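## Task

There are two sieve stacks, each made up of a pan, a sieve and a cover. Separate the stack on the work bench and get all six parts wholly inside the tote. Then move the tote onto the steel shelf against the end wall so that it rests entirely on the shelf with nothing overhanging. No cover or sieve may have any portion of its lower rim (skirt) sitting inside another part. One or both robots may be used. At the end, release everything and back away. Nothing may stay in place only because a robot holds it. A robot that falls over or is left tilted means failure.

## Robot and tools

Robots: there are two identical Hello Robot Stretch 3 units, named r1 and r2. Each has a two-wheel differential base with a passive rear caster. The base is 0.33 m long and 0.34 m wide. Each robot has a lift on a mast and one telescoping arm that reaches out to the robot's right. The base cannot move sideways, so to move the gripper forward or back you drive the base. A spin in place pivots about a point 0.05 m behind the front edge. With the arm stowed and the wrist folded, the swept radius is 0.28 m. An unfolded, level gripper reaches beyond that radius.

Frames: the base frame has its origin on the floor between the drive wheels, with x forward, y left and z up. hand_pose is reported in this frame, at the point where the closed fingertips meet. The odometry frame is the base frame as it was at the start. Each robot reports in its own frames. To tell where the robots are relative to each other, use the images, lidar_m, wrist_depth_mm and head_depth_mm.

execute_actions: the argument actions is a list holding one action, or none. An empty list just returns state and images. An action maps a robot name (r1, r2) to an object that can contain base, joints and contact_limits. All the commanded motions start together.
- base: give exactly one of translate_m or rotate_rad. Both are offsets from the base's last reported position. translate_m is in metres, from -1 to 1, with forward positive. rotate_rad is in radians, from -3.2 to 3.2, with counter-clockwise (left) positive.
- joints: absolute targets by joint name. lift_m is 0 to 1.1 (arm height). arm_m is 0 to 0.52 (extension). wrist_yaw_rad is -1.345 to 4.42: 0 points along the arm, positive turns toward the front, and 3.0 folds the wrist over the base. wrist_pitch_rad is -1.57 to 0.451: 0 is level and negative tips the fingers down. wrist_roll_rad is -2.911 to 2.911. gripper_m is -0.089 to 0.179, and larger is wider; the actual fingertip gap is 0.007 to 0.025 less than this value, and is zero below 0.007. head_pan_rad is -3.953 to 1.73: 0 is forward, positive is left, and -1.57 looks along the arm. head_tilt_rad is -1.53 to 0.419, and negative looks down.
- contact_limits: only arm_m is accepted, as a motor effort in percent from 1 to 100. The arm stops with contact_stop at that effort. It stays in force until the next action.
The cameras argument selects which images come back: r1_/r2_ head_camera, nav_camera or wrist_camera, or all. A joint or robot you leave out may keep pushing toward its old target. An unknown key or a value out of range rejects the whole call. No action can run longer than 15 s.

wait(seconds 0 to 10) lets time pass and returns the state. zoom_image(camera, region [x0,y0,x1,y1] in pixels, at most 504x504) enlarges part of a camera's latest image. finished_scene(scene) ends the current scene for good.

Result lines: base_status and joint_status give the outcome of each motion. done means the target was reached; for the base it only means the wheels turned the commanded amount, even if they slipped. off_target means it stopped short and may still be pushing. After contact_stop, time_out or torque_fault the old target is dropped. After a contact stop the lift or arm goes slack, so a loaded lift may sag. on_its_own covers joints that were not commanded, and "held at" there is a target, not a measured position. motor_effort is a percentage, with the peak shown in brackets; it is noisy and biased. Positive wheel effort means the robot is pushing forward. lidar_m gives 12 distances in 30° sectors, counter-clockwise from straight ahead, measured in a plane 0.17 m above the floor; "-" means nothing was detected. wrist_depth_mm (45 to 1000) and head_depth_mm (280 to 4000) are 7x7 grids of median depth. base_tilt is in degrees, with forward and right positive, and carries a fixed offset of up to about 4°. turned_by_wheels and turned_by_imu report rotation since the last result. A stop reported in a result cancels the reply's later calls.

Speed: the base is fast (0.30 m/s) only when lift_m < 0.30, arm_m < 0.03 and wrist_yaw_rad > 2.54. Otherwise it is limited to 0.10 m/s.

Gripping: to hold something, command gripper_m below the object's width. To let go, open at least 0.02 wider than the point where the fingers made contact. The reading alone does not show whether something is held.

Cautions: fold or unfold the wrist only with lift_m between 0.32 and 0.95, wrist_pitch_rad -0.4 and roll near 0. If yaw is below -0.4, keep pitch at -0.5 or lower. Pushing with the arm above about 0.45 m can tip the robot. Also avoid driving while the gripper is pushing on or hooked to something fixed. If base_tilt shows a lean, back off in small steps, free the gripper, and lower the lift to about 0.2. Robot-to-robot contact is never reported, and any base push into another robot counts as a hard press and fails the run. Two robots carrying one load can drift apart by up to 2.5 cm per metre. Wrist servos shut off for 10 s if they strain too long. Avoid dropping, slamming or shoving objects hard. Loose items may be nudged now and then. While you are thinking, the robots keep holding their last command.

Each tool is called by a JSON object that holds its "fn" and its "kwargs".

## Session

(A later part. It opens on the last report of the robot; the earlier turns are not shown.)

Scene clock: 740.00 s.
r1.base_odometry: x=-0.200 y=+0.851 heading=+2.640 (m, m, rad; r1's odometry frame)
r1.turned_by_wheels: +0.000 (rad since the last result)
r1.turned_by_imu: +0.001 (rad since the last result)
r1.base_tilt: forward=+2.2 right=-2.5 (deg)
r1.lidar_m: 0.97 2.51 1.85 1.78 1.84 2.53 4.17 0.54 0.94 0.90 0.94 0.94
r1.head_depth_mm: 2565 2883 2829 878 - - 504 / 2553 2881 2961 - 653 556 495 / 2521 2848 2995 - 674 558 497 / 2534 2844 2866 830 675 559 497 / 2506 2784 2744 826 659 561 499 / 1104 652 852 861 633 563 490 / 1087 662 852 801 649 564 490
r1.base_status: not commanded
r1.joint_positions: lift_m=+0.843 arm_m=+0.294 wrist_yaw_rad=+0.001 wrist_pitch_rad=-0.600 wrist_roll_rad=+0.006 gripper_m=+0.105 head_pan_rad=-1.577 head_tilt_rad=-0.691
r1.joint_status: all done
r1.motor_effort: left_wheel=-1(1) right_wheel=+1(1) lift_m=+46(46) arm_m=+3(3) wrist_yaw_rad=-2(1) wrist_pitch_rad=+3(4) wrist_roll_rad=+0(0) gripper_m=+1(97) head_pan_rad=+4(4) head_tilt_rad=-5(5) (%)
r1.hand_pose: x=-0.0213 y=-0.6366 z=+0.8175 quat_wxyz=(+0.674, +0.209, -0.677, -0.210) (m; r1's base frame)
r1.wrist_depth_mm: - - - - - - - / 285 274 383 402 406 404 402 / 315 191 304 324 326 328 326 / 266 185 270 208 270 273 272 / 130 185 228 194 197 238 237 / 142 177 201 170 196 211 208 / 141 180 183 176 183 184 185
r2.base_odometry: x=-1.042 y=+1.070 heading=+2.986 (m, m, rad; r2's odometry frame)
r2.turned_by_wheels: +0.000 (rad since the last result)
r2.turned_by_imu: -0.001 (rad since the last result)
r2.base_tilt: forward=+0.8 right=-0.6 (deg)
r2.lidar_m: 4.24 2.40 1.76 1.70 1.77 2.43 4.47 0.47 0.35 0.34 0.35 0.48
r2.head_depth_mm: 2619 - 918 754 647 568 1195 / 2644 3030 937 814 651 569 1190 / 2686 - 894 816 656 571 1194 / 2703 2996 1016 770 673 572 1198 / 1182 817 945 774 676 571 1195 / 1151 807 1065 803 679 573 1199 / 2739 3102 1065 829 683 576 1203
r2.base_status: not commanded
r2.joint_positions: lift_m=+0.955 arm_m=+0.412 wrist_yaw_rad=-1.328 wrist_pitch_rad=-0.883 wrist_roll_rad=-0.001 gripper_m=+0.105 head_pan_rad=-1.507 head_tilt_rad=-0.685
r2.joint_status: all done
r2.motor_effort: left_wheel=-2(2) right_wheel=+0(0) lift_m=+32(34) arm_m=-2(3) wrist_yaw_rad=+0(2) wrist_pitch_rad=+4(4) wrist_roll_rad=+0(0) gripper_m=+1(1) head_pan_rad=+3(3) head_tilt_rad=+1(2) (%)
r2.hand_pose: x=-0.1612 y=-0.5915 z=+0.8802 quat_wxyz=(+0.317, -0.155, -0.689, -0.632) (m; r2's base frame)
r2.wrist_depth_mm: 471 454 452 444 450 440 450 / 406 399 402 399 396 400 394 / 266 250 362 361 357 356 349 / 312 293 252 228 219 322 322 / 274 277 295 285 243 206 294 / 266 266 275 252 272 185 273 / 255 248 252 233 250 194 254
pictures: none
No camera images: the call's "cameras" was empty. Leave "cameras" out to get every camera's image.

{"fn": "execute_actions", "kwargs": {"actions": [{"r1": {"joints": {"lift_m": 0.860, "wrist_pitch_rad": -0.79, "arm_m": 0.342}}, "r2": {"joints": {"wrist_yaw_rad": 0.0, "arm_m": 0.33, "gripper_m": 0.04}}}], "cameras": ["r1_wrist_camera", "r2_head_camera"]}}

Scene clock: 753.60 s.
r1.base_odometry: x=-0.200 y=+0.851 heading=+2.640 (m, m, rad; r1's odometry frame)
r1.turned_by_wheels: +0.000 (rad since the last result)
r1.turned_by_imu: +0.001 (rad since the last result)
r1.base_tilt: forward=+2.1 right=-2.4 (deg)
r1.lidar_m: 0.97 2.51 1.84 1.78 1.84 2.52 4.15 0.54 0.94 0.91 0.94 0.95
r1.head_depth_mm: 2571 2882 2810 882 - 529 505 / 2545 2872 3057 - 654 555 495 / 2514 2847 3062 794 675 557 496 / 2537 2856 3036 771 677 558 497 / 2491 2762 2753 812 659 562 499 / 1100 700 2624 829 632 563 489 / 1090 2801 2906 831 649 564 490
r1.base_status: not commanded
r1.joint_positions: lift_m=+0.859 arm_m=+0.342 wrist_yaw_rad=+0.001 wrist_pitch_rad=-0.797 wrist_roll_rad=+0.006 gripper_m=+0.105 head_pan_rad=-1.577 head_tilt_rad=-0.691
r1.joint_status: all done
r1.motor_effort: left_wheel=+0(0) right_wheel=+1(1) lift_m=+46(47) arm_m=+3(1) wrist_yaw_rad=-1(2) wrist_pitch_rad=+3(4) wrist_roll_rad=+0(0) gripper_m=+0(1) head_pan_rad=+3(3) head_tilt_rad=-5(6) (%)
r1.hand_pose: x=-0.0214 y=-0.6485 z=+0.7979 quat_wxyz=(+0.650, +0.274, -0.653, -0.275) (m; r1's base frame)
r1.wrist_depth_mm: 231 214 339 339 336 332 333 / 274 165 283 288 290 289 289 / 242 181 255 255 253 253 252 / 125 184 228 180 226 226 227 / 141 186 168 170 166 207 205 / 143 179 185 155 159 190 187 / 138 171 172 167 172 172 172
r2.base_odometry: x=-1.042 y=+1.070 heading=+2.986 (m, m, rad; r2's odometry frame)
r2.turned_by_wheels: +0.000 (rad since the last result)
r2.turned_by_imu: -0.001 (rad since the last result)
r2.base_tilt: forward=+0.8 right=-0.6 (deg)
r2.lidar_m: 4.26 2.40 1.76 1.70 1.77 2.43 4.44 0.47 0.35 0.34 0.35 0.48
r2.head_depth_mm: 2684 - 910 782 646 569 1195 / 2661 - 930 814 650 569 1186 / 2720 - - 805 654 569 1198 / 2723 3043 1057 776 675 572 1199 / 1205 784 775 776 677 573 1203 / 1118 755 1062 796 679 573 1202 / 2769 3046 1073 831 679 576 1205
r2.base_status: not commanded
r2.joint_positions: lift_m=+0.955 arm_m=+0.330 wrist_yaw_rad=-0.002 wrist_pitch_rad=-0.883 wrist_roll_rad=-0.001 gripper_m=+0.040 head_pan_rad=-1.507 head_tilt_rad=-0.685
r2.joint_status: all done
r2.motor_effort: left_wheel=-2(2) right_wheel=+1(1) lift_m=+32(32) arm_m=-3(3) wrist_yaw_rad=+2(1) wrist_pitch_rad=+4(4) wrist_roll_rad=+0(0) gripper_m=+0(79) head_pan_rad=+3(3) head_tilt_rad=+1(1) (%)
r2.hand_pose: x=-0.0219 y=-0.6192 z=+0.8802 quat_wxyz=(+0.639, +0.302, -0.639, -0.303) (m; r2's base frame)
r2.wrist_depth_mm: 185 233 454 328 330 330 417 / 196 210 399 345 377 357 280 / 356 351 354 314 339 329 264 / 328 325 316 314 321 311 263 / 245 259 234 292 297 292 261 / 240 240 233 273 - 272 255 / 257 253 173 251 249 231 231
pictures: r1_wrist_camera, r2_head_camera (sideways: a quarter turn clockwise sets it upright)
Images, in order (width x height): r1_wrist_camera 644x364, r2_head_camera 896x504.

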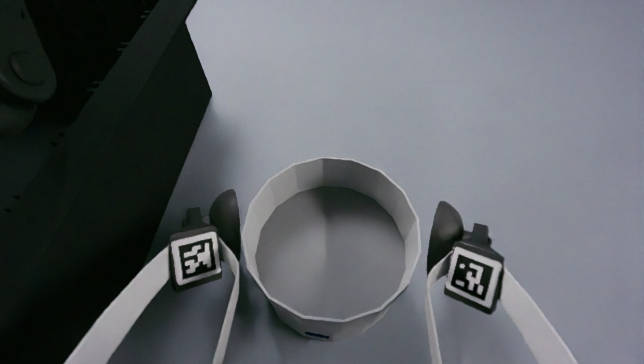

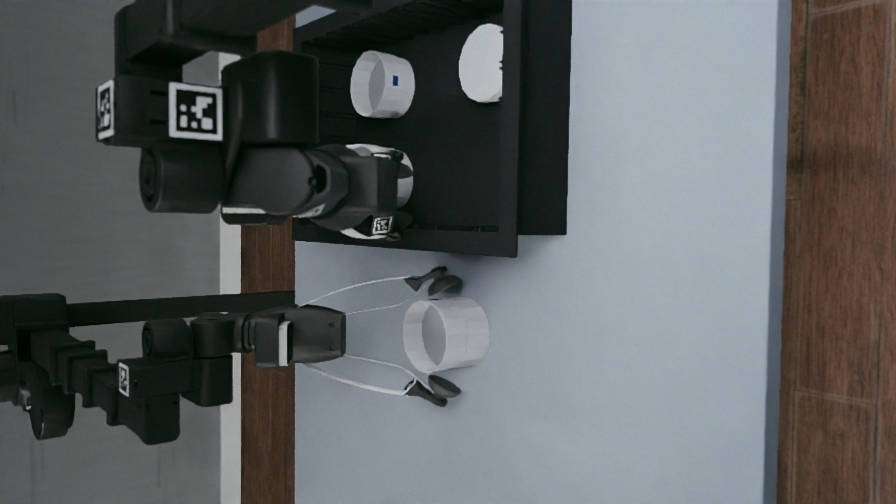

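{"fn": "zoom_image", "kwargs": {"camera": "r2_head_camera", "region": [370, 260, 520, 410]}}

Region (370, 260, 520, 410) of r2_head_camera's 896x504 image, scaled by 3.360, with more detail than that image has.

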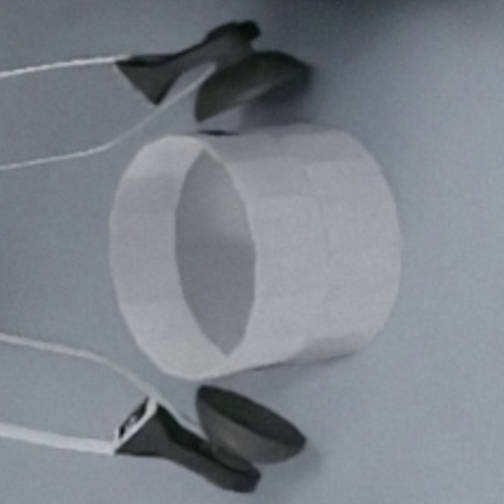

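{"fn": "execute_actions", "kwargs": {"actions": [{"r1": {"joints": {"gripper_m": 0.04}}, "r2": {"joints": {"wrist_yaw_rad": 1.09, "arm_m": 0.29}}}], "cameras": ["r2_head_camera"]}}

{"fn": "execute_actions", "kwargs": {"actions": [{"r1": {"joints": {"lift_m": 0.945}}, "r2": {"joints": {"lift_m": 0.905}}}], "cameras": ["r1_wrist_camera", "r2_head_camera", "r2_wrist_camera"]}}

Scene clock: 763.50 s.
r1.base_odometry: x=-0.200 y=+0.851 heading=+2.640 (m, m, rad; r1's odometry frame)
r1.turned_by_wheels: +0.000 (rad since the last result)
r1.turned_by_imu: +0.001 (rad since the last result)
r1.base_tilt: forward=+2.1 right=-2.4 (deg)
r1.lidar_m: 0.97 2.50 1.85 1.78 1.85 2.53 4.17 0.54 0.94 0.91 0.94 0.94
r1.head_depth_mm: 2561 2862 2786 882 - 528 505 / 2548 2861 3042 - 654 556 495 / 2538 2856 3079 792 675 558 496 / 2508 2827 3039 769 677 559 497 / 2503 2717 1419 828 659 560 499 / 1099 735 2909 864 632 563 489 / 1090 2757 2895 829 649 564 490
r1.base_status: not commanded
r1.joint_positions: lift_m=+0.859 arm_m=+0.342 wrist_yaw_rad=+0.001 wrist_pitch_rad=-0.803 wrist_roll_rad=+0.006 gripper_m=+0.041 head_pan_rad=-1.577 head_tilt_rad=-0.691
r1.joint_status: all done
r1.motor_effort: left_wheel=+0(1) right_wheel=+1(2) lift_m=+45(46) arm_m=+3(3) wrist_yaw_rad=-1(1) wrist_pitch_rad=+5(5) wrist_roll_rad=+0(0) gripper_m=-22(100) head_pan_rad=+4(3) head_tilt_rad=-4(6) (%)
r1.hand_pose: x=-0.0214 y=-0.6473 z=+0.7970 quat_wxyz=(+0.649, +0.276, -0.652, -0.277) (m; r1's base frame)
r1.wrist_depth_mm: 232 212 335 330 331 329 327 / 271 162 280 287 286 285 283 / 239 181 254 253 252 253 253 / 124 185 228 177 226 226 223 / 141 187 163 167 163 204 203 / 143 179 181 153 155 186 185 / 145 169 172 165 168 170 169
r2.base_odometry: x=-1.042 y=+1.070 heading=+2.986 (m, m, rad; r2's odometry frame)
r2.turned_by_wheels: +0.000 (rad since the last result)
r2.turned_by_imu: -0.001 (rad since the last result)
r2.base_tilt: forward=+0.7 right=-0.6 (deg)
r2.lidar_m: 4.24 2.40 1.76 1.70 1.77 2.43 4.47 0.47 0.35 0.34 0.35 0.48
r2.head_depth_mm: 2680 - 907 781 646 568 1196 / 2684 - 917 818 650 569 1193 / 2729 2910 - 793 655 571 1194 / 2726 3017 2785 752 675 572 1192 / 1196 786 862 795 677 573 1202 / 1122 754 1070 806 679 575 1202 / 2739 3050 1076 830 680 575 1208
r2.base_status: not commanded
r2.joint_positions: lift_m=+0.955 arm_m=+0.290 wrist_yaw_rad=+1.088 wrist_pitch_rad=-0.883 wrist_roll_rad=-0.001 gripper_m=+0.040 head_pan_rad=-1.507 head_tilt_rad=-0.685
r2.joint_status: all done
r2.motor_effort: left_wheel=-2(2) right_wheel=+1(1) lift_m=+32(32) arm_m=-2(3) wrist_yaw_rad=+1(2) wrist_pitch_rad=+4(4) wrist_roll_rad=+0(0) gripper_m=+0(1) head_pan_rad=+3(3) head_tilt_rad=+1(1) (%)
r2.hand_pose: x=+0.1061 y=-0.5022 z=+0.8802 quat_wxyz=(+0.704, +0.589, -0.390, +0.072) (m; r2's base frame)
r2.wrist_depth_mm: 469 460 448 447 444 444 243 / 414 408 399 399 395 398 238 / 371 357 359 359 354 344 355 / 339 330 327 326 319 276 321 / 306 300 302 297 294 246 295 / 284 281 280 272 - 268 270 / 262 256 252 256 250 253 170
pictures: r2_head_camera (sideways: a quarter turn clockwise sets it upright)
Images, in order (width x height): r2_head_camera 896x504.

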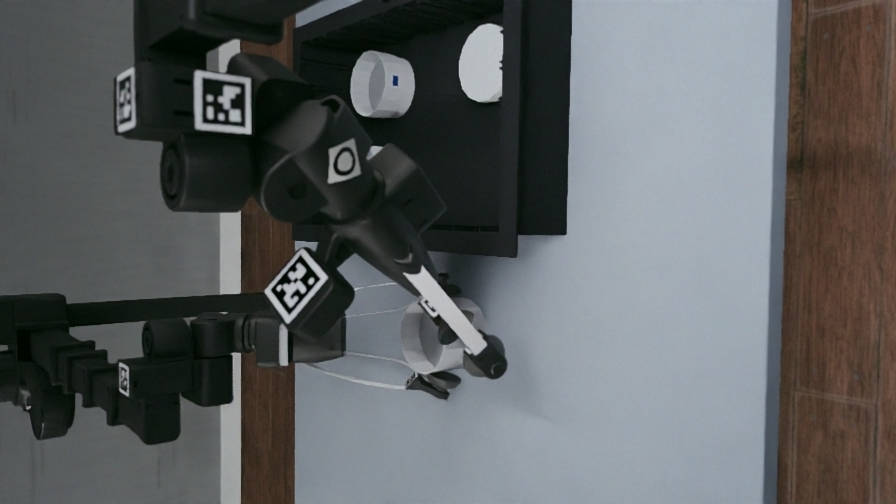

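Scene clock: 765.10 s.
r1.base_odometry: x=-0.200 y=+0.851 heading=+2.640 (m, m, rad; r1's odometry frame)
r1.turned_by_wheels: +0.000 (rad since the last result)
r1.turned_by_imu: +0.000 (rad since the last result)
r1.base_tilt: forward=+2.2 right=-2.5 (deg)
r1.lidar_m: 0.97 2.50 1.85 1.78 1.84 2.51 4.17 0.54 0.94 0.90 0.94 0.94
r1.head_depth_mm: 2572 2843 - - 651 555 505 / 2552 2787 1050 849 672 556 496 / 2546 2725 - 851 673 556 496 / 2513 2811 - 772 676 559 498 / 2504 2765 847 826 659 561 499 / 1132 747 2738 862 632 563 489 / 2369 2733 2932 827 650 565 490
r1.base_status: not commanded
r1.joint_positions: lift_m=+0.944 arm_m=+0.342 wrist_yaw_rad=+0.001 wrist_pitch_rad=-0.805 wrist_roll_rad=+0.006 gripper_m=+0.041 head_pan_rad=-1.577 head_tilt_rad=-0.691
r1.joint_status: all done
r1.motor_effort: left_wheel=-1(0) right_wheel=+1(1) lift_m=+47(52) arm_m=+3(3) wrist_yaw_rad=-2(1) wrist_pitch_rad=+5(5) wrist_roll_rad=+0(0) gripper_m=-23(23) head_pan_rad=+3(3) head_tilt_rad=-5(5) (%)
r1.hand_pose: x=-0.0214 y=-0.6469 z=+0.8816 quat_wxyz=(+0.649, +0.277, -0.652, -0.278) (m; r1's base frame)
r1.wrist_depth_mm: - - 825 - - - - / 292 289 396 391 415 408 416 / 342 326 308 352 363 361 362 / 320 316 307 178 325 322 324 / 288 287 163 167 163 300 294 / 268 260 261 152 155 267 269 / 248 229 249 239 245 247 247
r2.base_odometry: x=-1.042 y=+1.070 heading=+2.986 (m, m, rad; r2's odometry frame)
r2.turned_by_wheels: +0.000 (rad since the last result)
r2.turned_by_imu: +0.000 (rad since the last result)
r2.base_tilt: forward=+0.8 right=-0.6 (deg)
r2.lidar_m: 4.24 2.40 1.76 1.70 1.77 2.44 4.44 0.47 0.35 0.34 0.35 0.48
r2.head_depth_mm: 2696 2934 - 799 645 568 1193 / 2699 2942 - 802 650 569 1189 / 2688 3028 - 626 655 570 1191 / 2711 3028 1059 754 675 571 1197 / 1199 715 1057 778 677 574 1198 / 680 3007 1023 804 680 575 1205 / 2729 3026 1070 832 681 577 1201
r2.base_status: not commanded
r2.joint_positions: lift_m=+0.905 arm_m=+0.290 wrist_yaw_rad=+1.088 wrist_pitch_rad=-0.883 wrist_roll_rad=-0.001 gripper_m=+0.040 head_pan_rad=-1.507 head_tilt_rad=-0.685
r2.joint_status: all done
r2.motor_effort: left_wheel=-2(2) right_wheel=+1(1) lift_m=+26(29) arm_m=-3(3) wrist_yaw_rad=+1(1) wrist_pitch_rad=+3(4) wrist_roll_rad=+0(0) gripper_m=+0(1) head_pan_rad=+3(3) head_tilt_rad=+1(1) (%)
r2.hand_pose: x=+0.1061 y=-0.5022 z=+0.8305 quat_wxyz=(+0.704, +0.589, -0.390, +0.072) (m; r2's base frame)
r2.wrist_depth_mm: 375 373 368 370 366 178 168 / 331 331 326 324 323 163 130 / 297 297 295 295 293 262 150 / 273 269 269 269 262 261 260 / 245 247 246 243 249 237 241 / 227 227 228 225 - 223 223 / 209 210 205 209 205 208 205
pictures: r1_wrist_camera, r2_head_camera (sideways: a quarter turn clockwise sets it upright), r2_wrist_camera
Images, in order (width x height): r1_wrist_camera 644x364, r2_head_camera 896x504, r2_wrist_camera 644x364.

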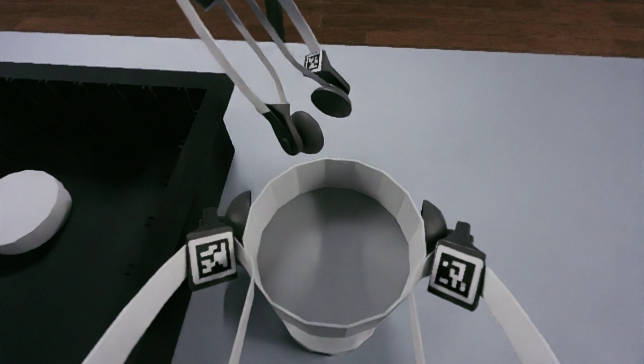

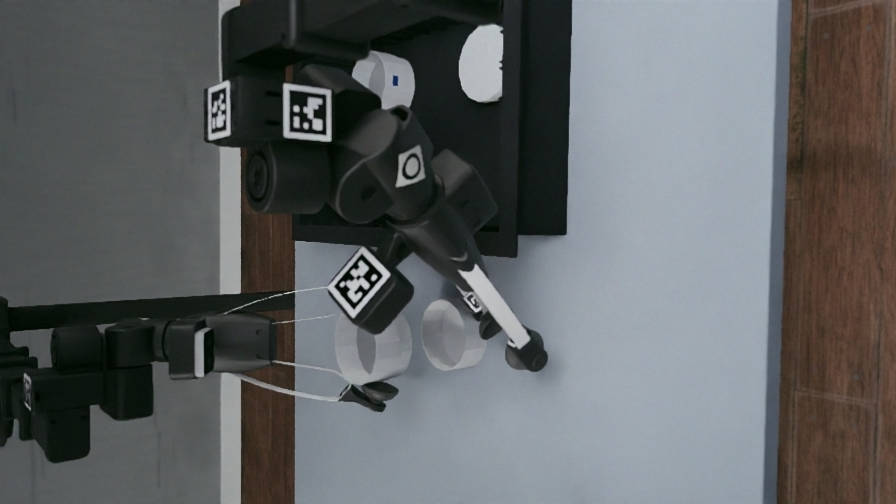

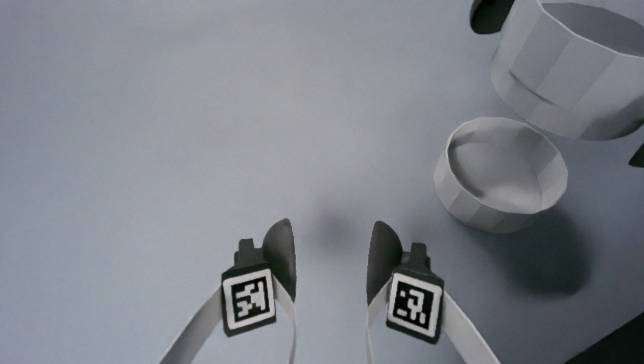

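{"fn": "execute_actions", "kwargs": {"actions": [{"r1": {"base": {"translate_m": 0.219}, "joints": {"arm_m": 0.294}}, "r2": {"joints": {"arm_m": 0.38}}}], "cameras": ["r1_wrist_camera", "r1_head_camera", "r2_wrist_camera"]}}

Scene clock: 779.47 s.
r1.base_odometry: x=-0.392 y=+0.956 heading=+2.640 (m, m, rad; r1's odometry frame)
r1.turned_by_wheels: +0.000 (rad since the last result)
r1.turned_by_imu: +0.001 (rad since the last result)
r1.base_tilt: forward=+2.2 right=-2.4 (deg)
r1.lidar_m: 4.36 2.51 1.85 1.78 1.84 2.52 4.37 0.75 0.94 0.90 0.94 0.73
r1.head_depth_mm: 2577 2844 - - 669 554 505 / 2562 2792 - 801 617 556 495 / 2545 2706 - 785 624 558 496 / 2426 672 - 766 649 559 497 / 1154 2817 2863 801 640 562 499 / 2509 2785 2890 835 629 563 489 / 2483 2796 2916 868 683 564 490
r1.base_status: done
r1.joint_positions: lift_m=+0.944 arm_m=+0.294 wrist_yaw_rad=+0.001 wrist_pitch_rad=-0.805 wrist_roll_rad=+0.006 gripper_m=+0.041 head_pan_rad=-1.577 head_tilt_rad=-0.691
r1.joint_status: all done
r1.motor_effort: left_wheel=-1(3) right_wheel=+1(7) lift_m=+47(47) arm_m=-4(4) wrist_yaw_rad=-2(1) wrist_pitch_rad=+6(6) wrist_roll_rad=+0(0) gripper_m=-22(23) head_pan_rad=+4(3) head_tilt_rad=-6(5) (%)
r1.hand_pose: x=-0.0214 y=-0.5993 z=+0.8816 quat_wxyz=(+0.649, +0.277, -0.652, -0.278) (m; r1's base frame)
r1.wrist_depth_mm: 480 482 484 480 - 457 449 / 420 415 311 313 298 389 243 / 368 350 336 354 345 346 242 / 330 247 305 177 316 241 229 / 300 214 163 167 164 205 281 / 263 201 261 153 154 184 262 / 171 240 249 239 245 195 248
r2.base_odometry: x=-1.042 y=+1.070 heading=+2.986 (m, m, rad; r2's odometry frame)
r2.turned_by_wheels: +0.000 (rad since the last result)
r2.turned_by_imu: -0.001 (rad since the last result)
r2.base_tilt: forward=+0.7 right=-0.5 (deg)
r2.lidar_m: 4.26 2.39 1.76 1.70 1.77 2.44 4.44 0.47 0.35 0.34 0.35 0.48
r2.head_depth_mm: 2708 2924 - 774 647 569 1188 / 2595 744 758 815 651 569 1192 / 723 2860 - 806 656 572 1196 / 2700 3034 2820 772 674 572 1195 / 2727 3048 1066 807 677 573 1201 / 2755 3047 1069 829 678 574 1192 / 2738 3075 1064 829 681 575 1202
r2.base_status: not commanded
r2.joint_positions: lift_m=+0.905 arm_m=+0.380 wrist_yaw_rad=+1.089 wrist_pitch_rad=-0.883 wrist_roll_rad=-0.001 gripper_m=+0.040 head_pan_rad=-1.507 head_tilt_rad=-0.685
r2.joint_status: all done
r2.motor_effort: left_wheel=-2(2) right_wheel=+1(2) lift_m=+26(26) arm_m=+2(0) wrist_yaw_rad=+2(2) wrist_pitch_rad=+4(3) wrist_roll_rad=+0(0) gripper_m=+0(1) head_pan_rad=+3(3) head_tilt_rad=+1(2) (%)
r2.hand_pose: x=+0.1061 y=-0.5917 z=+0.8305 quat_wxyz=(+0.704, +0.589, -0.390, +0.073) (m; r2's base frame)
r2.wrist_depth_mm: 380 370 368 363 367 362 359 / 329 330 327 327 325 327 318 / 296 297 294 295 292 291 288 / 271 269 267 265 256 261 263 / 246 247 247 245 241 241 242 / 226 227 229 222 - 222 223 / 210 211 206 208 205 208 206
pictures: r1_head_camera (sideways: a quarter turn clockwise sets it upright), r1_wrist_camera, r2_wrist_camera
Images, in order (width x height): r1_head_camera 896x504, r1_wrist_camera 644x364, r2_wrist_camera 644x364.

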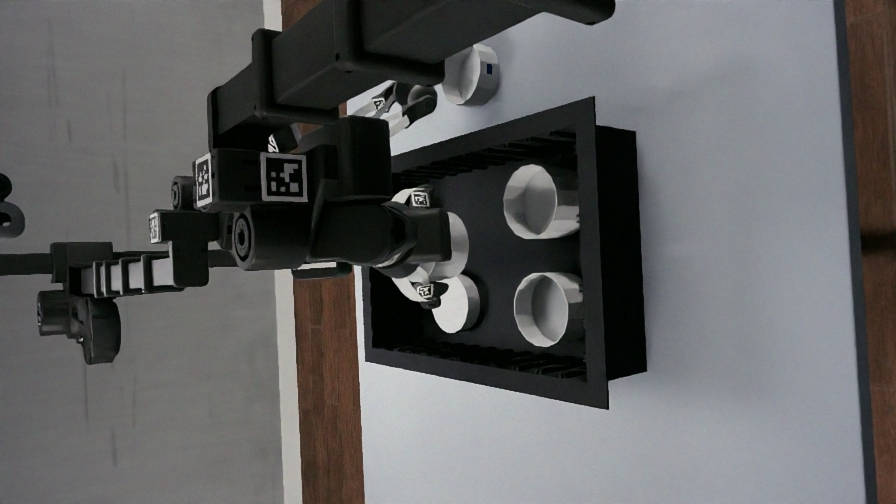

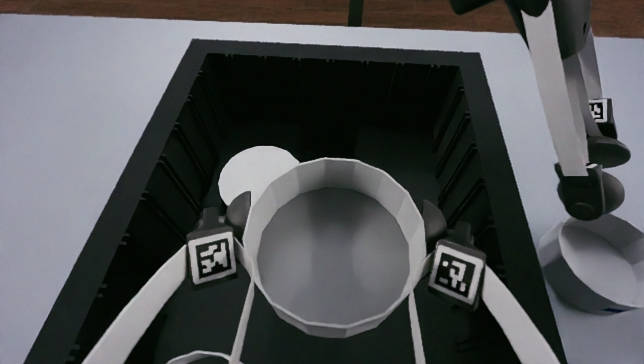

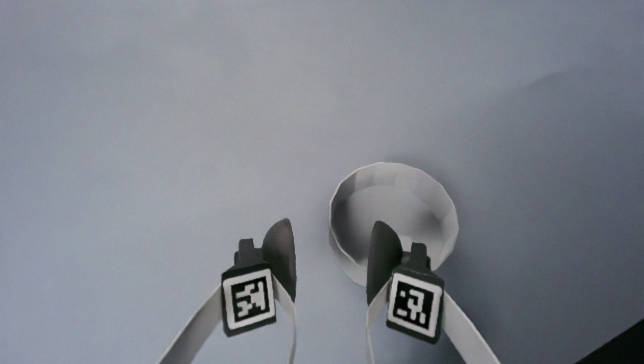

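{"fn": "execute_actions", "kwargs": {"actions": [{"r1": {"joints": {"arm_m": 0.316, "lift_m": 0.850}}, "r2": {"joints": {"arm_m": 0.461, "lift_m": 0.898}}}], "cameras": ["r1_wrist_camera", "r1_head_camera", "r2_wrist_camera"]}}

Scene clock: 788.73 s.
r1.base_odometry: x=-0.392 y=+0.956 heading=+2.640 (m, m, rad; r1's odometry frame)
r1.turned_by_wheels: +0.000 (rad since the last result)
r1.turned_by_imu: +0.001 (rad since the last result)
r1.base_tilt: forward=+2.2 right=-2.5 (deg)
r1.lidar_m: 4.36 2.50 1.85 1.78 1.85 2.52 4.39 0.74 0.94 0.91 0.94 0.73
r1.head_depth_mm: 2559 2874 2821 878 - - 505 / 2549 2862 2754 - 608 556 495 / 2517 2743 657 763 623 558 496 / 2405 701 2116 853 649 560 498 / 1138 2808 2885 816 641 560 499 / 2495 2837 2918 834 629 562 489 / 2490 2780 2931 868 683 565 490
r1.base_status: not commanded
r1.joint_positions: lift_m=+0.851 arm_m=+0.316 wrist_yaw_rad=+0.001 wrist_pitch_rad=-0.806 wrist_roll_rad=+0.006 gripper_m=+0.041 head_pan_rad=-1.577 head_tilt_rad=-0.691
r1.joint_status: all done
r1.motor_effort: left_wheel=-1(1) right_wheel=+2(2) lift_m=+19(40) arm_m=+3(3) wrist_yaw_rad=-2(1) wrist_pitch_rad=+6(6) wrist_roll_rad=+0(0) gripper_m=-22(22) head_pan_rad=+4(3) head_tilt_rad=-5(5) (%)
r1.hand_pose: x=-0.0214 y=-0.6208 z=+0.7877 quat_wxyz=(+0.649, +0.277, -0.652, -0.278) (m; r1's base frame)
r1.wrist_depth_mm: 168 198 252 245 238 206 294 / 149 202 270 268 260 201 143 / 153 204 209 237 237 197 127 / 153 204 194 177 211 192 123 / 155 190 162 167 164 180 123 / 159 176 170 153 154 161 120 / 157 162 162 157 160 159 119
r2.base_odometry: x=-1.042 y=+1.070 heading=+2.986 (m, m, rad; r2's odometry frame)
r2.turned_by_wheels: +0.000 (rad since the last result)
r2.turned_by_imu: -0.001 (rad since the last result)
r2.base_tilt: forward=+0.8 right=-0.5 (deg)
r2.lidar_m: 4.25 2.40 1.76 1.70 1.77 2.44 4.47 0.47 0.35 0.34 0.35 0.48
r2.head_depth_mm: 2705 2970 - 776 646 569 1191 / 2708 - 913 779 653 570 1191 / 1148 - 879 789 654 569 1197 / 1144 3006 1017 793 676 573 1196 / 2747 3056 1063 778 678 572 1202 / 2742 3031 1067 827 681 573 1199 / 2737 3076 1071 832 680 577 1204
r2.base_status: not commanded
r2.joint_positions: lift_m=+0.898 arm_m=+0.461 wrist_yaw_rad=+1.089 wrist_pitch_rad=-0.883 wrist_roll_rad=-0.001 gripper_m=+0.040 head_pan_rad=-1.507 head_tilt_rad=-0.685
r2.joint_status: all done
r2.motor_effort: left_wheel=-2(2) right_wheel=+1(2) lift_m=+25(28) arm_m=+2(1) wrist_yaw_rad=+1(2) wrist_pitch_rad=+4(4) wrist_roll_rad=+0(0) gripper_m=+0(0) head_pan_rad=+3(3) head_tilt_rad=+2(1) (%)
r2.hand_pose: x=+0.1061 y=-0.6727 z=+0.8235 quat_wxyz=(+0.704, +0.589, -0.390, +0.073) (m; r2's base frame)
r2.wrist_depth_mm: 359 360 355 355 353 351 348 / 318 319 321 316 314 313 307 / 285 285 284 282 280 279 279 / 259 260 258 256 256 257 253 / 239 237 230 231 237 235 233 / 219 219 217 215 - 215 215 / 204 203 198 202 198 199 199
pictures: r1_head_camera (sideways: a quarter turn clockwise sets it upright), r1_wrist_camera, r2_wrist_camera
Images, in order (width x height): r1_head_camera 896x504, r1_wrist_camera 644x364, r2_wrist_camera 644x364.

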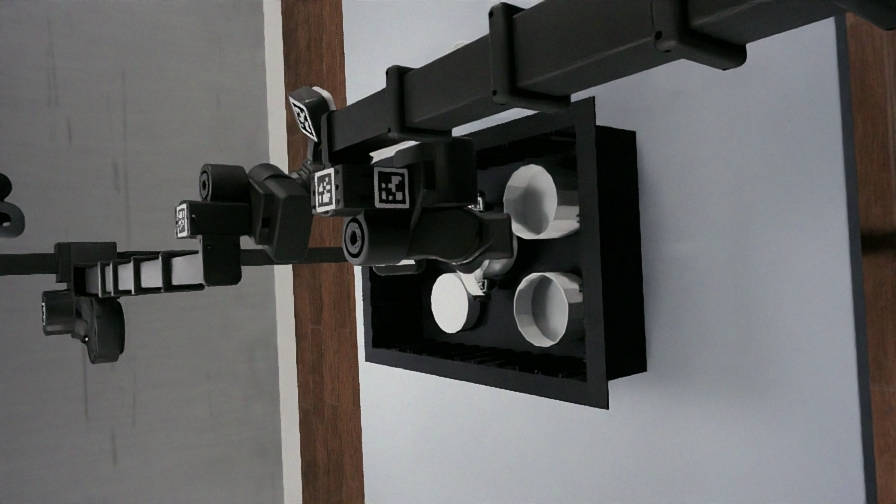

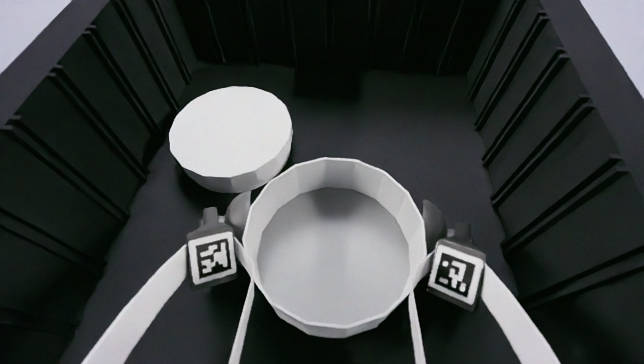

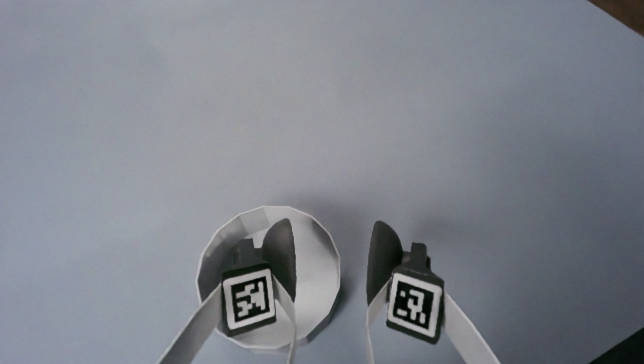

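{"fn": "execute_actions", "kwargs": {"actions": [{"r1": {"joints": {"lift_m": 0.848, "gripper_m": 0.107}}, "r2": {"joints": {"lift_m": 0.867}}}], "cameras": ["r1_wrist_camera", "r2_head_camera", "r2_wrist_camera"]}}

Scene clock: 794.93 s.
r1.base_odometry: x=-0.392 y=+0.956 heading=+2.640 (m, m, rad; r1's odometry frame)
r1.turned_by_wheels: +0.000 (rad since the last result)
r1.turned_by_imu: +0.000 (rad since the last result)
r1.base_tilt: forward=+2.2 right=-2.4 (deg)
r1.lidar_m: 4.38 2.51 1.85 1.78 1.84 2.52 4.39 0.74 0.94 0.90 0.94 0.73
r1.head_depth_mm: 2565 2899 2821 879 - - 505 / 2535 2875 2975 - 607 556 494 / 2553 2799 674 762 624 558 496 / 2435 739 751 836 649 559 498 / 2398 2833 2870 816 640 560 499 / 2500 2791 2907 833 629 563 489 / 2514 2745 2897 867 685 564 490
r1.base_status: not commanded
r1.joint_positions: lift_m=+0.849 arm_m=+0.316 wrist_yaw_rad=+0.001 wrist_pitch_rad=-0.805 wrist_roll_rad=+0.006 gripper_m=+0.107 head_pan_rad=-1.577 head_tilt_rad=-0.691
r1.joint_status: all done
r1.motor_effort: left_wheel=-1(1) right_wheel=+2(1) lift_m=+19(19) arm_m=+3(3) wrist_yaw_rad=-1(2) wrist_pitch_rad=+6(6) wrist_roll_rad=+0(0) gripper_m=+1(95) head_pan_rad=+3(4) head_tilt_rad=-6(6) (%)
r1.hand_pose: x=-0.0214 y=-0.6209 z=+0.7858 quat_wxyz=(+0.649, +0.277, -0.652, -0.278) (m; r1's base frame)
r1.wrist_depth_mm: 163 199 249 246 238 206 156 / 150 203 267 266 259 201 138 / 152 202 207 234 233 195 126 / 154 201 192 181 209 192 123 / 155 190 169 170 167 175 122 / 160 173 171 156 161 159 119 / 158 160 161 155 160 158 118
r2.base_odometry: x=-1.042 y=+1.070 heading=+2.986 (m, m, rad; r2's odometry frame)
r2.turned_by_wheels: +0.000 (rad since the last result)
r2.turned_by_imu: -0.001 (rad since the last result)
r2.base_tilt: forward=+0.8 right=-0.6 (deg)
r2.lidar_m: 4.24 2.40 1.76 1.70 1.77 2.44 4.46 0.47 0.35 0.34 0.35 0.48
r2.head_depth_mm: 2723 2983 - - 647 567 1192 / 2713 2863 898 782 650 571 1190 / 1164 739 - 791 656 571 1192 / 1141 3022 1933 774 675 572 1197 / 2732 3023 1059 778 678 574 1200 / 2742 3046 1068 833 680 575 1201 / 2731 3044 1070 832 680 576 1204
r2.base_status: not commanded
r2.joint_positions: lift_m=+0.867 arm_m=+0.461 wrist_yaw_rad=+1.089 wrist_pitch_rad=-0.883 wrist_roll_rad=-0.001 gripper_m=+0.040 head_pan_rad=-1.507 head_tilt_rad=-0.685
r2.joint_status: all done
r2.motor_effort: left_wheel=-2(2) right_wheel=+1(1) lift_m=+26(26) arm_m=+2(2) wrist_yaw_rad=+2(1) wrist_pitch_rad=+4(4) wrist_roll_rad=+0(0) gripper_m=+0(0) head_pan_rad=+3(3) head_tilt_rad=+1(2) (%)
r2.hand_pose: x=+0.1061 y=-0.6727 z=+0.7925 quat_wxyz=(+0.704, +0.589, -0.390, +0.073) (m; r2's base frame)
r2.wrist_depth_mm: 311 310 308 303 301 300 300 / 273 272 272 269 269 266 267 / 247 246 245 243 241 240 241 / 224 221 221 219 220 219 218 / 205 205 196 199 204 201 199 / 189 187 186 184 - 185 184 / 176 174 170 171 170 173 171
pictures: r1_wrist_camera, r2_head_camera (sideways: a quarter turn clockwise sets it upright), r2_wrist_camera
Images, in order (width x height): r1_wrist_camera 644x364, r2_head_camera 896x504, r2_wrist_camera 644x364.

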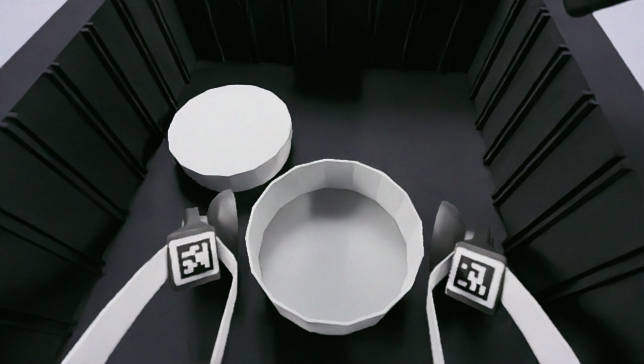

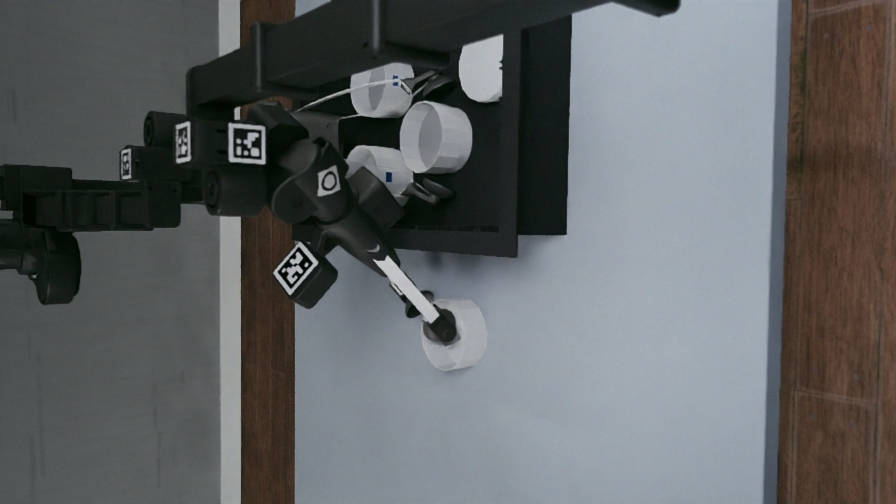

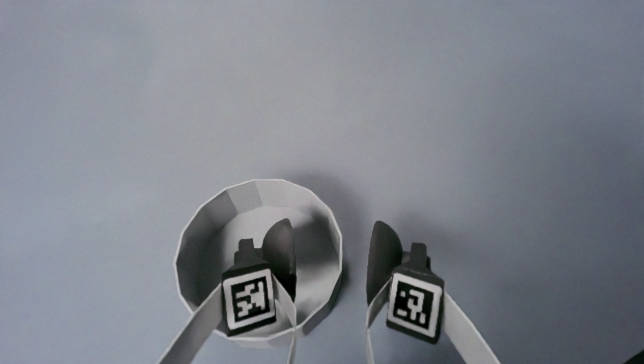

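{"fn": "execute_actions", "kwargs": {"actions": [{"r1": {"joints": {"lift_m": 0.915, "arm_m": 0.262}}, "r2": {"joints": {"gripper_m": -0.045}}}], "cameras": ["r2_head_camera", "r2_wrist_camera"]}}

Scene clock: 806.90 s.
r1.base_odometry: x=-0.392 y=+0.956 heading=+2.640 (m, m, rad; r1's odometry frame)
r1.turned_by_wheels: +0.000 (rad since the last result)
r1.turned_by_imu: +0.001 (rad since the last result)
r1.base_tilt: forward=+2.2 right=-2.5 (deg)
r1.lidar_m: 4.37 2.51 1.85 1.78 1.85 2.52 4.37 0.74 0.94 0.90 0.94 0.73
r1.head_depth_mm: 2552 2901 2968 - 650 542 504 / 2550 2857 3085 760 617 556 495 / 2525 2787 - 764 624 558 497 / 2465 737 962 777 649 559 497 / 2394 2804 2912 820 642 561 499 / 2496 2820 2889 835 630 563 489 / 2511 2794 2912 867 684 564 491
r1.base_status: not commanded
r1.joint_positions: lift_m=+0.914 arm_m=+0.262 wrist_yaw_rad=+0.001 wrist_pitch_rad=-0.804 wrist_roll_rad=+0.006 gripper_m=+0.107 head_pan_rad=-1.577 head_tilt_rad=-0.691
r1.joint_status: all done
r1.motor_effort: left_wheel=-1(1) right_wheel=+2(2) lift_m=+46(50) arm_m=-3(5) wrist_yaw_rad=-1(1) wrist_pitch_rad=+5(5) wrist_roll_rad=+0(0) gripper_m=+1(0) head_pan_rad=+3(3) head_tilt_rad=-5(6) (%)
r1.hand_pose: x=-0.0214 y=-0.5676 z=+0.8518 quat_wxyz=(+0.649, +0.276, -0.652, -0.278) (m; r1's base frame)
r1.wrist_depth_mm: 435 435 302 300 291 149 135 / 375 355 341 350 336 174 147 / 329 222 298 316 321 218 189 / 292 211 283 262 284 194 218 / 172 211 261 248 256 175 207 / 161 194 238 238 240 160 230 / 159 199 203 216 194 193 145
r2.base_odometry: x=-1.042 y=+1.070 heading=+2.986 (m, m, rad; r2's odometry frame)
r2.turned_by_wheels: +0.000 (rad since the last result)
r2.turned_by_imu: -0.001 (rad since the last result)
r2.base_tilt: forward=+0.8 right=-0.5 (deg)
r2.lidar_m: 4.26 2.40 1.76 1.70 1.77 2.44 4.46 0.47 0.35 0.34 0.35 0.48
r2.head_depth_mm: 2668 2988 - - 646 568 1190 / 2660 2873 933 789 651 569 1193 / 768 1326 - 801 656 571 1194 / 2729 2995 1921 772 673 573 1197 / 2734 3056 1065 798 677 572 1198 / 2759 3053 1065 828 679 574 1199 / 2744 3078 1069 833 680 574 1203
r2.base_status: not commanded
r2.joint_positions: lift_m=+0.867 arm_m=+0.461 wrist_yaw_rad=+1.090 wrist_pitch_rad=-0.883 wrist_roll_rad=-0.001 gripper_m=-0.044 head_pan_rad=-1.507 head_tilt_rad=-0.685
r2.joint_status: all done
r2.motor_effort: left_wheel=-3(3) right_wheel=+1(2) lift_m=+26(26) arm_m=+1(2) wrist_yaw_rad=+1(2) wrist_pitch_rad=+4(4) wrist_roll_rad=+0(0) gripper_m=-15(92) head_pan_rad=+3(3) head_tilt_rad=+1(1) (%)
r2.hand_pose: x=+0.1062 y=-0.6726 z=+0.7925 quat_wxyz=(+0.704, +0.590, -0.389, +0.073) (m; r2's base frame)
r2.wrist_depth_mm: 309 309 304 303 302 300 299 / 274 272 273 271 269 268 264 / 247 246 245 243 241 240 238 / 225 222 223 220 217 217 217 / 205 204 197 202 202 200 199 / 189 188 185 - 186 185 184 / 175 174 170 171 170 172 172
pictures: r2_head_camera (sideways: a quarter turn clockwise sets it upright), r2_wrist_camera
Images, in order (width x height): r2_head_camera 896x504, r2_wrist_camera 644x364.

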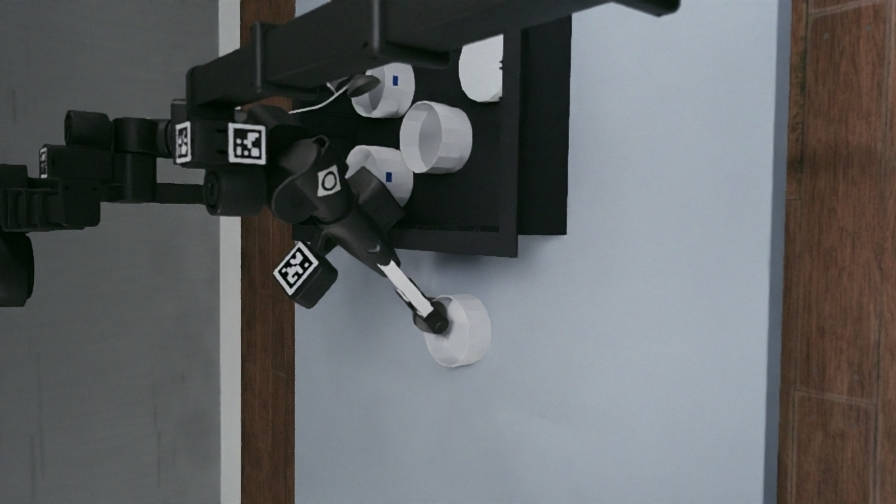

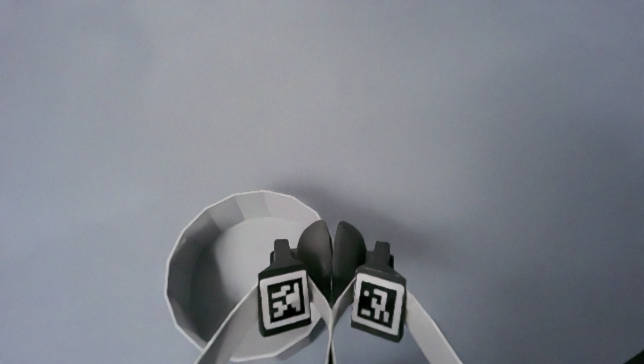

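{"fn": "zoom_image", "kwargs": {"camera": "r2_wrist_camera", "region": [150, 170, 430, 364]}}

{"fn": "zoom_image", "kwargs": {"camera": "r2_head_camera", "region": [370, 250, 510, 390]}}

Region (150, 170, 430, 364) of r2_wrist_camera's 644x364 image, scaled by 1.800; it fills the top 349 rows of this view, and the rest is white.

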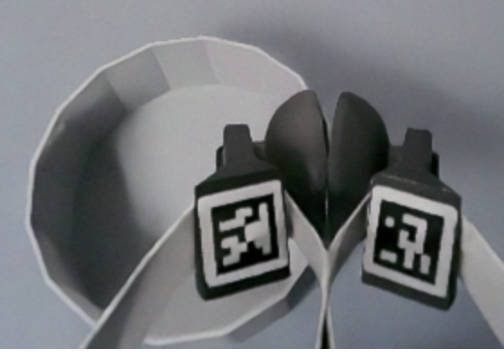

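Region (370, 250, 510, 390) of r2_head_camera's 896x504 image, scaled by 3.600, with more detail than that image has.

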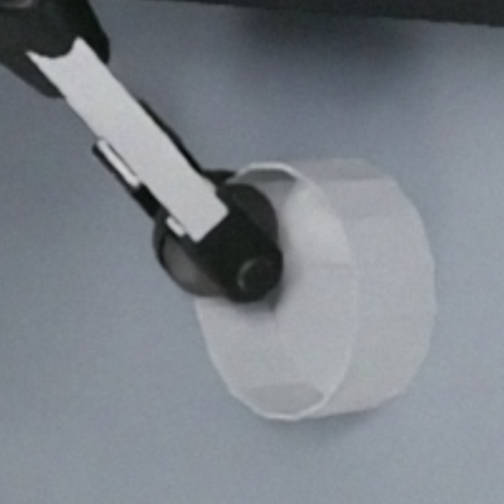

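{"fn": "execute_actions", "kwargs": {"actions": [{"r1": {"joints": {"lift_m": 0.945, "arm_m": 0.24}}, "r2": {"joints": {"lift_m": 0.887, "gripper_m": -0.06}}}], "cameras": ["r2_head_camera", "r2_wrist_camera", "r1_wrist_camera"]}}

Scene clock: 816.27 s.
r1.base_odometry: x=-0.392 y=+0.956 heading=+2.640 (m, m, rad; r1's odometry frame)
r1.turned_by_wheels: +0.000 (rad since the last result)
r1.turned_by_imu: +0.000 (rad since the last result)
r1.base_tilt: forward=+2.1 right=-2.5 (deg)
r1.lidar_m: 4.37 2.51 1.85 1.78 1.84 2.52 4.36 0.74 0.94 0.90 0.94 0.73
r1.head_depth_mm: 2552 2874 - - 668 555 504 / 2515 2853 - 764 617 556 495 / 2537 2749 - 763 623 558 496 / 2411 669 - 786 649 559 497 / 2397 2782 2885 816 641 560 499 / 2484 2780 2923 836 631 562 489 / 2488 2769 2927 867 685 565 491
r1.base_status: not commanded
r1.joint_positions: lift_m=+0.944 arm_m=+0.240 wrist_yaw_rad=+0.001 wrist_pitch_rad=-0.804 wrist_roll_rad=+0.006 gripper_m=+0.107 head_pan_rad=-1.577 head_tilt_rad=-0.691
r1.joint_status: all done
r1.motor_effort: left_wheel=-1(1) right_wheel=+2(2) lift_m=+46(45) arm_m=-4(2) wrist_yaw_rad=-2(2) wrist_pitch_rad=+5(5) wrist_roll_rad=+0(0) gripper_m=+1(1) head_pan_rad=+3(4) head_tilt_rad=-6(6) (%)
r1.hand_pose: x=-0.0214 y=-0.5457 z=+0.8819 quat_wxyz=(+0.649, +0.276, -0.652, -0.278) (m; r1's base frame)
r1.wrist_depth_mm: 491 490 339 338 327 161 446 / 418 419 364 375 356 189 389 / 375 354 335 356 353 256 348 / 333 242 313 296 318 244 237 / 299 215 296 281 297 208 272 / 262 200 246 266 262 188 268 / 172 224 232 239 226 193 248
r2.base_odometry: x=-1.042 y=+1.070 heading=+2.986 (m, m, rad; r2's odometry frame)
r2.turned_by_wheels: +0.000 (rad since the last result)
r2.turned_by_imu: -0.001 (rad since the last result)
r2.base_tilt: forward=+0.8 right=-0.7 (deg)
r2.lidar_m: 4.25 2.40 1.76 1.70 1.77 2.44 4.46 0.47 0.35 0.34 0.35 0.48
r2.head_depth_mm: 2673 2955 - 758 647 569 1192 / 2654 - 923 794 652 568 1188 / 763 2875 - 806 656 571 1191 / 2745 3027 1054 784 675 571 1205 / 2705 3049 1062 786 677 573 1197 / 2731 3054 1060 832 679 574 1201 / 2741 3122 1072 834 680 576 1200
r2.base_status: not commanded
r2.joint_positions: lift_m=+0.887 arm_m=+0.461 wrist_yaw_rad=+1.090 wrist_pitch_rad=-0.884 wrist_roll_rad=-0.001 gripper_m=-0.056 head_pan_rad=-1.507 head_tilt_rad=-0.685
r2.joint_status: all done
r2.motor_effort: left_wheel=-2(3) right_wheel=+1(1) lift_m=+33(33) arm_m=+1(1) wrist_yaw_rad=+0(0) wrist_pitch_rad=+4(4) wrist_roll_rad=+0(0) gripper_m=-16(79) head_pan_rad=+3(4) head_tilt_rad=+2(1) (%)
r2.hand_pose: x=+0.1060 y=-0.6724 z=+0.8121 quat_wxyz=(+0.704, +0.590, -0.389, +0.073) (m; r2's base frame)
r2.wrist_depth_mm: 344 341 339 335 335 329 330 / 303 301 301 298 295 295 293 / 273 271 270 268 267 264 265 / 247 246 246 244 242 242 241 / 226 224 201 208 223 222 220 / 208 208 193 - 205 204 202 / 194 193 174 185 188 190 188
pictures: r1_wrist_camera, r2_head_camera (sideways: a quarter turn clockwise sets it upright), r2_wrist_camera
Images, in order (width x height): r1_wrist_camera 644x364, r2_head_camera 896x504, r2_wrist_camera 644x364.

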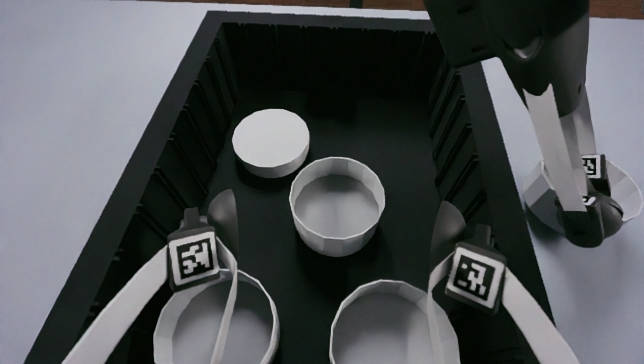

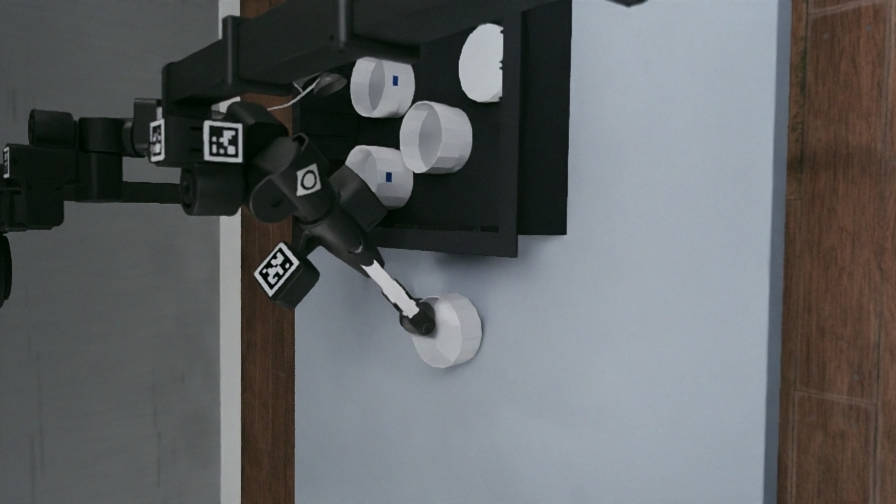

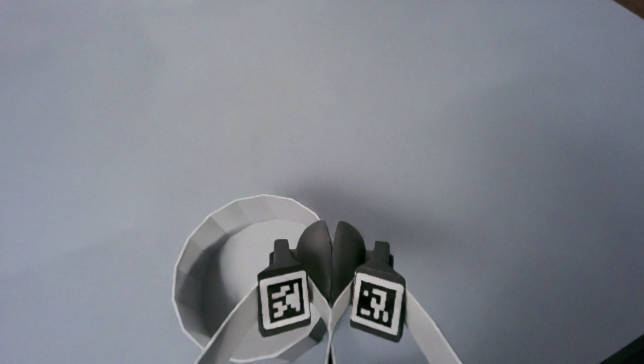

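{"fn": "execute_actions", "kwargs": {"actions": [{"r1": {"joints": {"lift_m": 1.025, "arm_m": 0.218, "gripper_m": 0.075}}, "r2": {"joints": {"lift_m": 0.982, "arm_m": 0.38}}}], "cameras": ["r2_head_camera", "r2_wrist_camera"]}}

Scene clock: 828.17 s.
r1.base_odometry: x=-0.392 y=+0.956 heading=+2.640 (m, m, rad; r1's odometry frame)
r1.turned_by_wheels: +0.000 (rad since the last result)
r1.turned_by_imu: +0.001 (rad since the last result)
r1.base_tilt: forward=+2.1 right=-2.4 (deg)
r1.lidar_m: 4.37 2.50 1.85 1.78 1.84 2.52 4.38 0.74 0.94 0.90 0.94 0.73
r1.head_depth_mm: 2527 - 2647 844 669 554 505 / 2506 2854 748 851 617 557 494 / 2442 - - 778 623 557 496 / 885 - - 793 648 559 497 / 1091 2807 2884 799 641 560 499 / 2498 2805 2909 834 630 563 489 / 2481 2771 2927 870 684 565 491
r1.base_status: not commanded
r1.joint_positions: lift_m=+1.024 arm_m=+0.218 wrist_yaw_rad=+0.001 wrist_pitch_rad=-0.804 wrist_roll_rad=+0.006 gripper_m=+0.075 head_pan_rad=-1.577 head_tilt_rad=-0.691
r1.joint_status: all done
r1.motor_effort: left_wheel=+0(0) right_wheel=+2(1) lift_m=+46(44) arm_m=-3(4) wrist_yaw_rad=-1(1) wrist_pitch_rad=+5(5) wrist_roll_rad=+0(0) gripper_m=+0(97) head_pan_rad=+3(3) head_tilt_rad=-5(6) (%)
r1.hand_pose: x=-0.0214 y=-0.5237 z=+0.9619 quat_wxyz=(+0.649, +0.276, -0.652, -0.277) (m; r1's base frame)
r1.wrist_depth_mm: - - - - - - - / 540 538 507 420 433 518 521 / 475 484 438 459 443 460 464 / 426 432 384 404 402 425 420 / 387 378 339 368 382 379 376 / 357 343 325 345 319 347 341 / 321 285 306 308 293 280 317
r2.base_odometry: x=-1.042 y=+1.070 heading=+2.986 (m, m, rad; r2's odometry frame)
r2.turned_by_wheels: +0.000 (rad since the last result)
r2.turned_by_imu: -0.001 (rad since the last result)
r2.base_tilt: forward=+0.8 right=-0.6 (deg)
r2.lidar_m: 4.24 2.40 1.77 1.70 1.77 2.43 4.46 0.47 0.35 0.34 0.35 0.48
r2.head_depth_mm: 2601 3055 925 781 646 569 1194 / 2641 3049 934 789 651 569 1187 / 979 - 903 806 653 570 1198 / 2729 2998 978 795 674 570 1197 / 2782 2989 1107 766 676 573 1203 / 2742 3062 1068 802 677 574 1201 / 2756 3081 1066 834 681 576 1194
r2.base_status: not commanded
r2.joint_positions: lift_m=+0.982 arm_m=+0.380 wrist_yaw_rad=+1.090 wrist_pitch_rad=-0.885 wrist_roll_rad=-0.001 gripper_m=-0.056 head_pan_rad=-1.507 head_tilt_rad=-0.685
r2.joint_status: all done
r2.motor_effort: left_wheel=-2(2) right_wheel=+1(1) lift_m=+33(34) arm_m=-3(4) wrist_yaw_rad=+0(1) wrist_pitch_rad=+4(4) wrist_roll_rad=+0(0) gripper_m=-19(18) head_pan_rad=+3(2) head_tilt_rad=+1(1) (%)
r2.hand_pose: x=+0.1058 y=-0.5918 z=+0.9070 quat_wxyz=(+0.704, +0.590, -0.389, +0.072) (m; r2's base frame)
r2.wrist_depth_mm: 497 498 498 491 486 492 - / 444 442 437 435 425 430 428 / 403 400 394 390 392 392 384 / 363 357 358 358 355 354 355 / 330 330 201 206 330 320 321 / 305 303 192 - 300 298 297 / 282 282 174 272 275 279 198
pictures: r2_head_camera (sideways: a quarter turn clockwise sets it upright), r2_wrist_camera
Images, in order (width x height): r2_head_camera 896x504, r2_wrist_camera 644x364.

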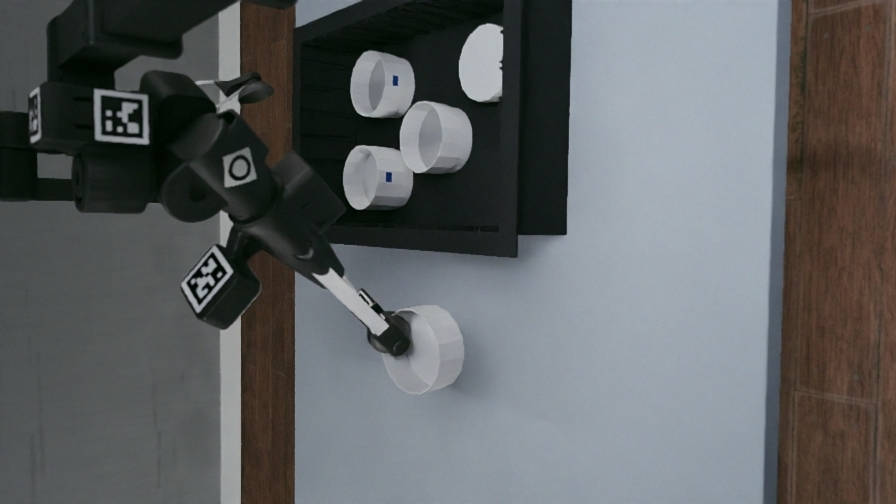

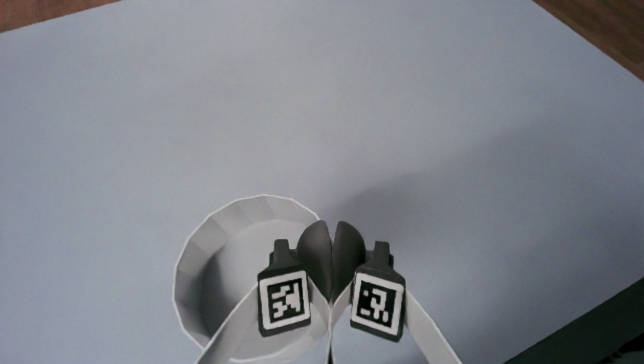

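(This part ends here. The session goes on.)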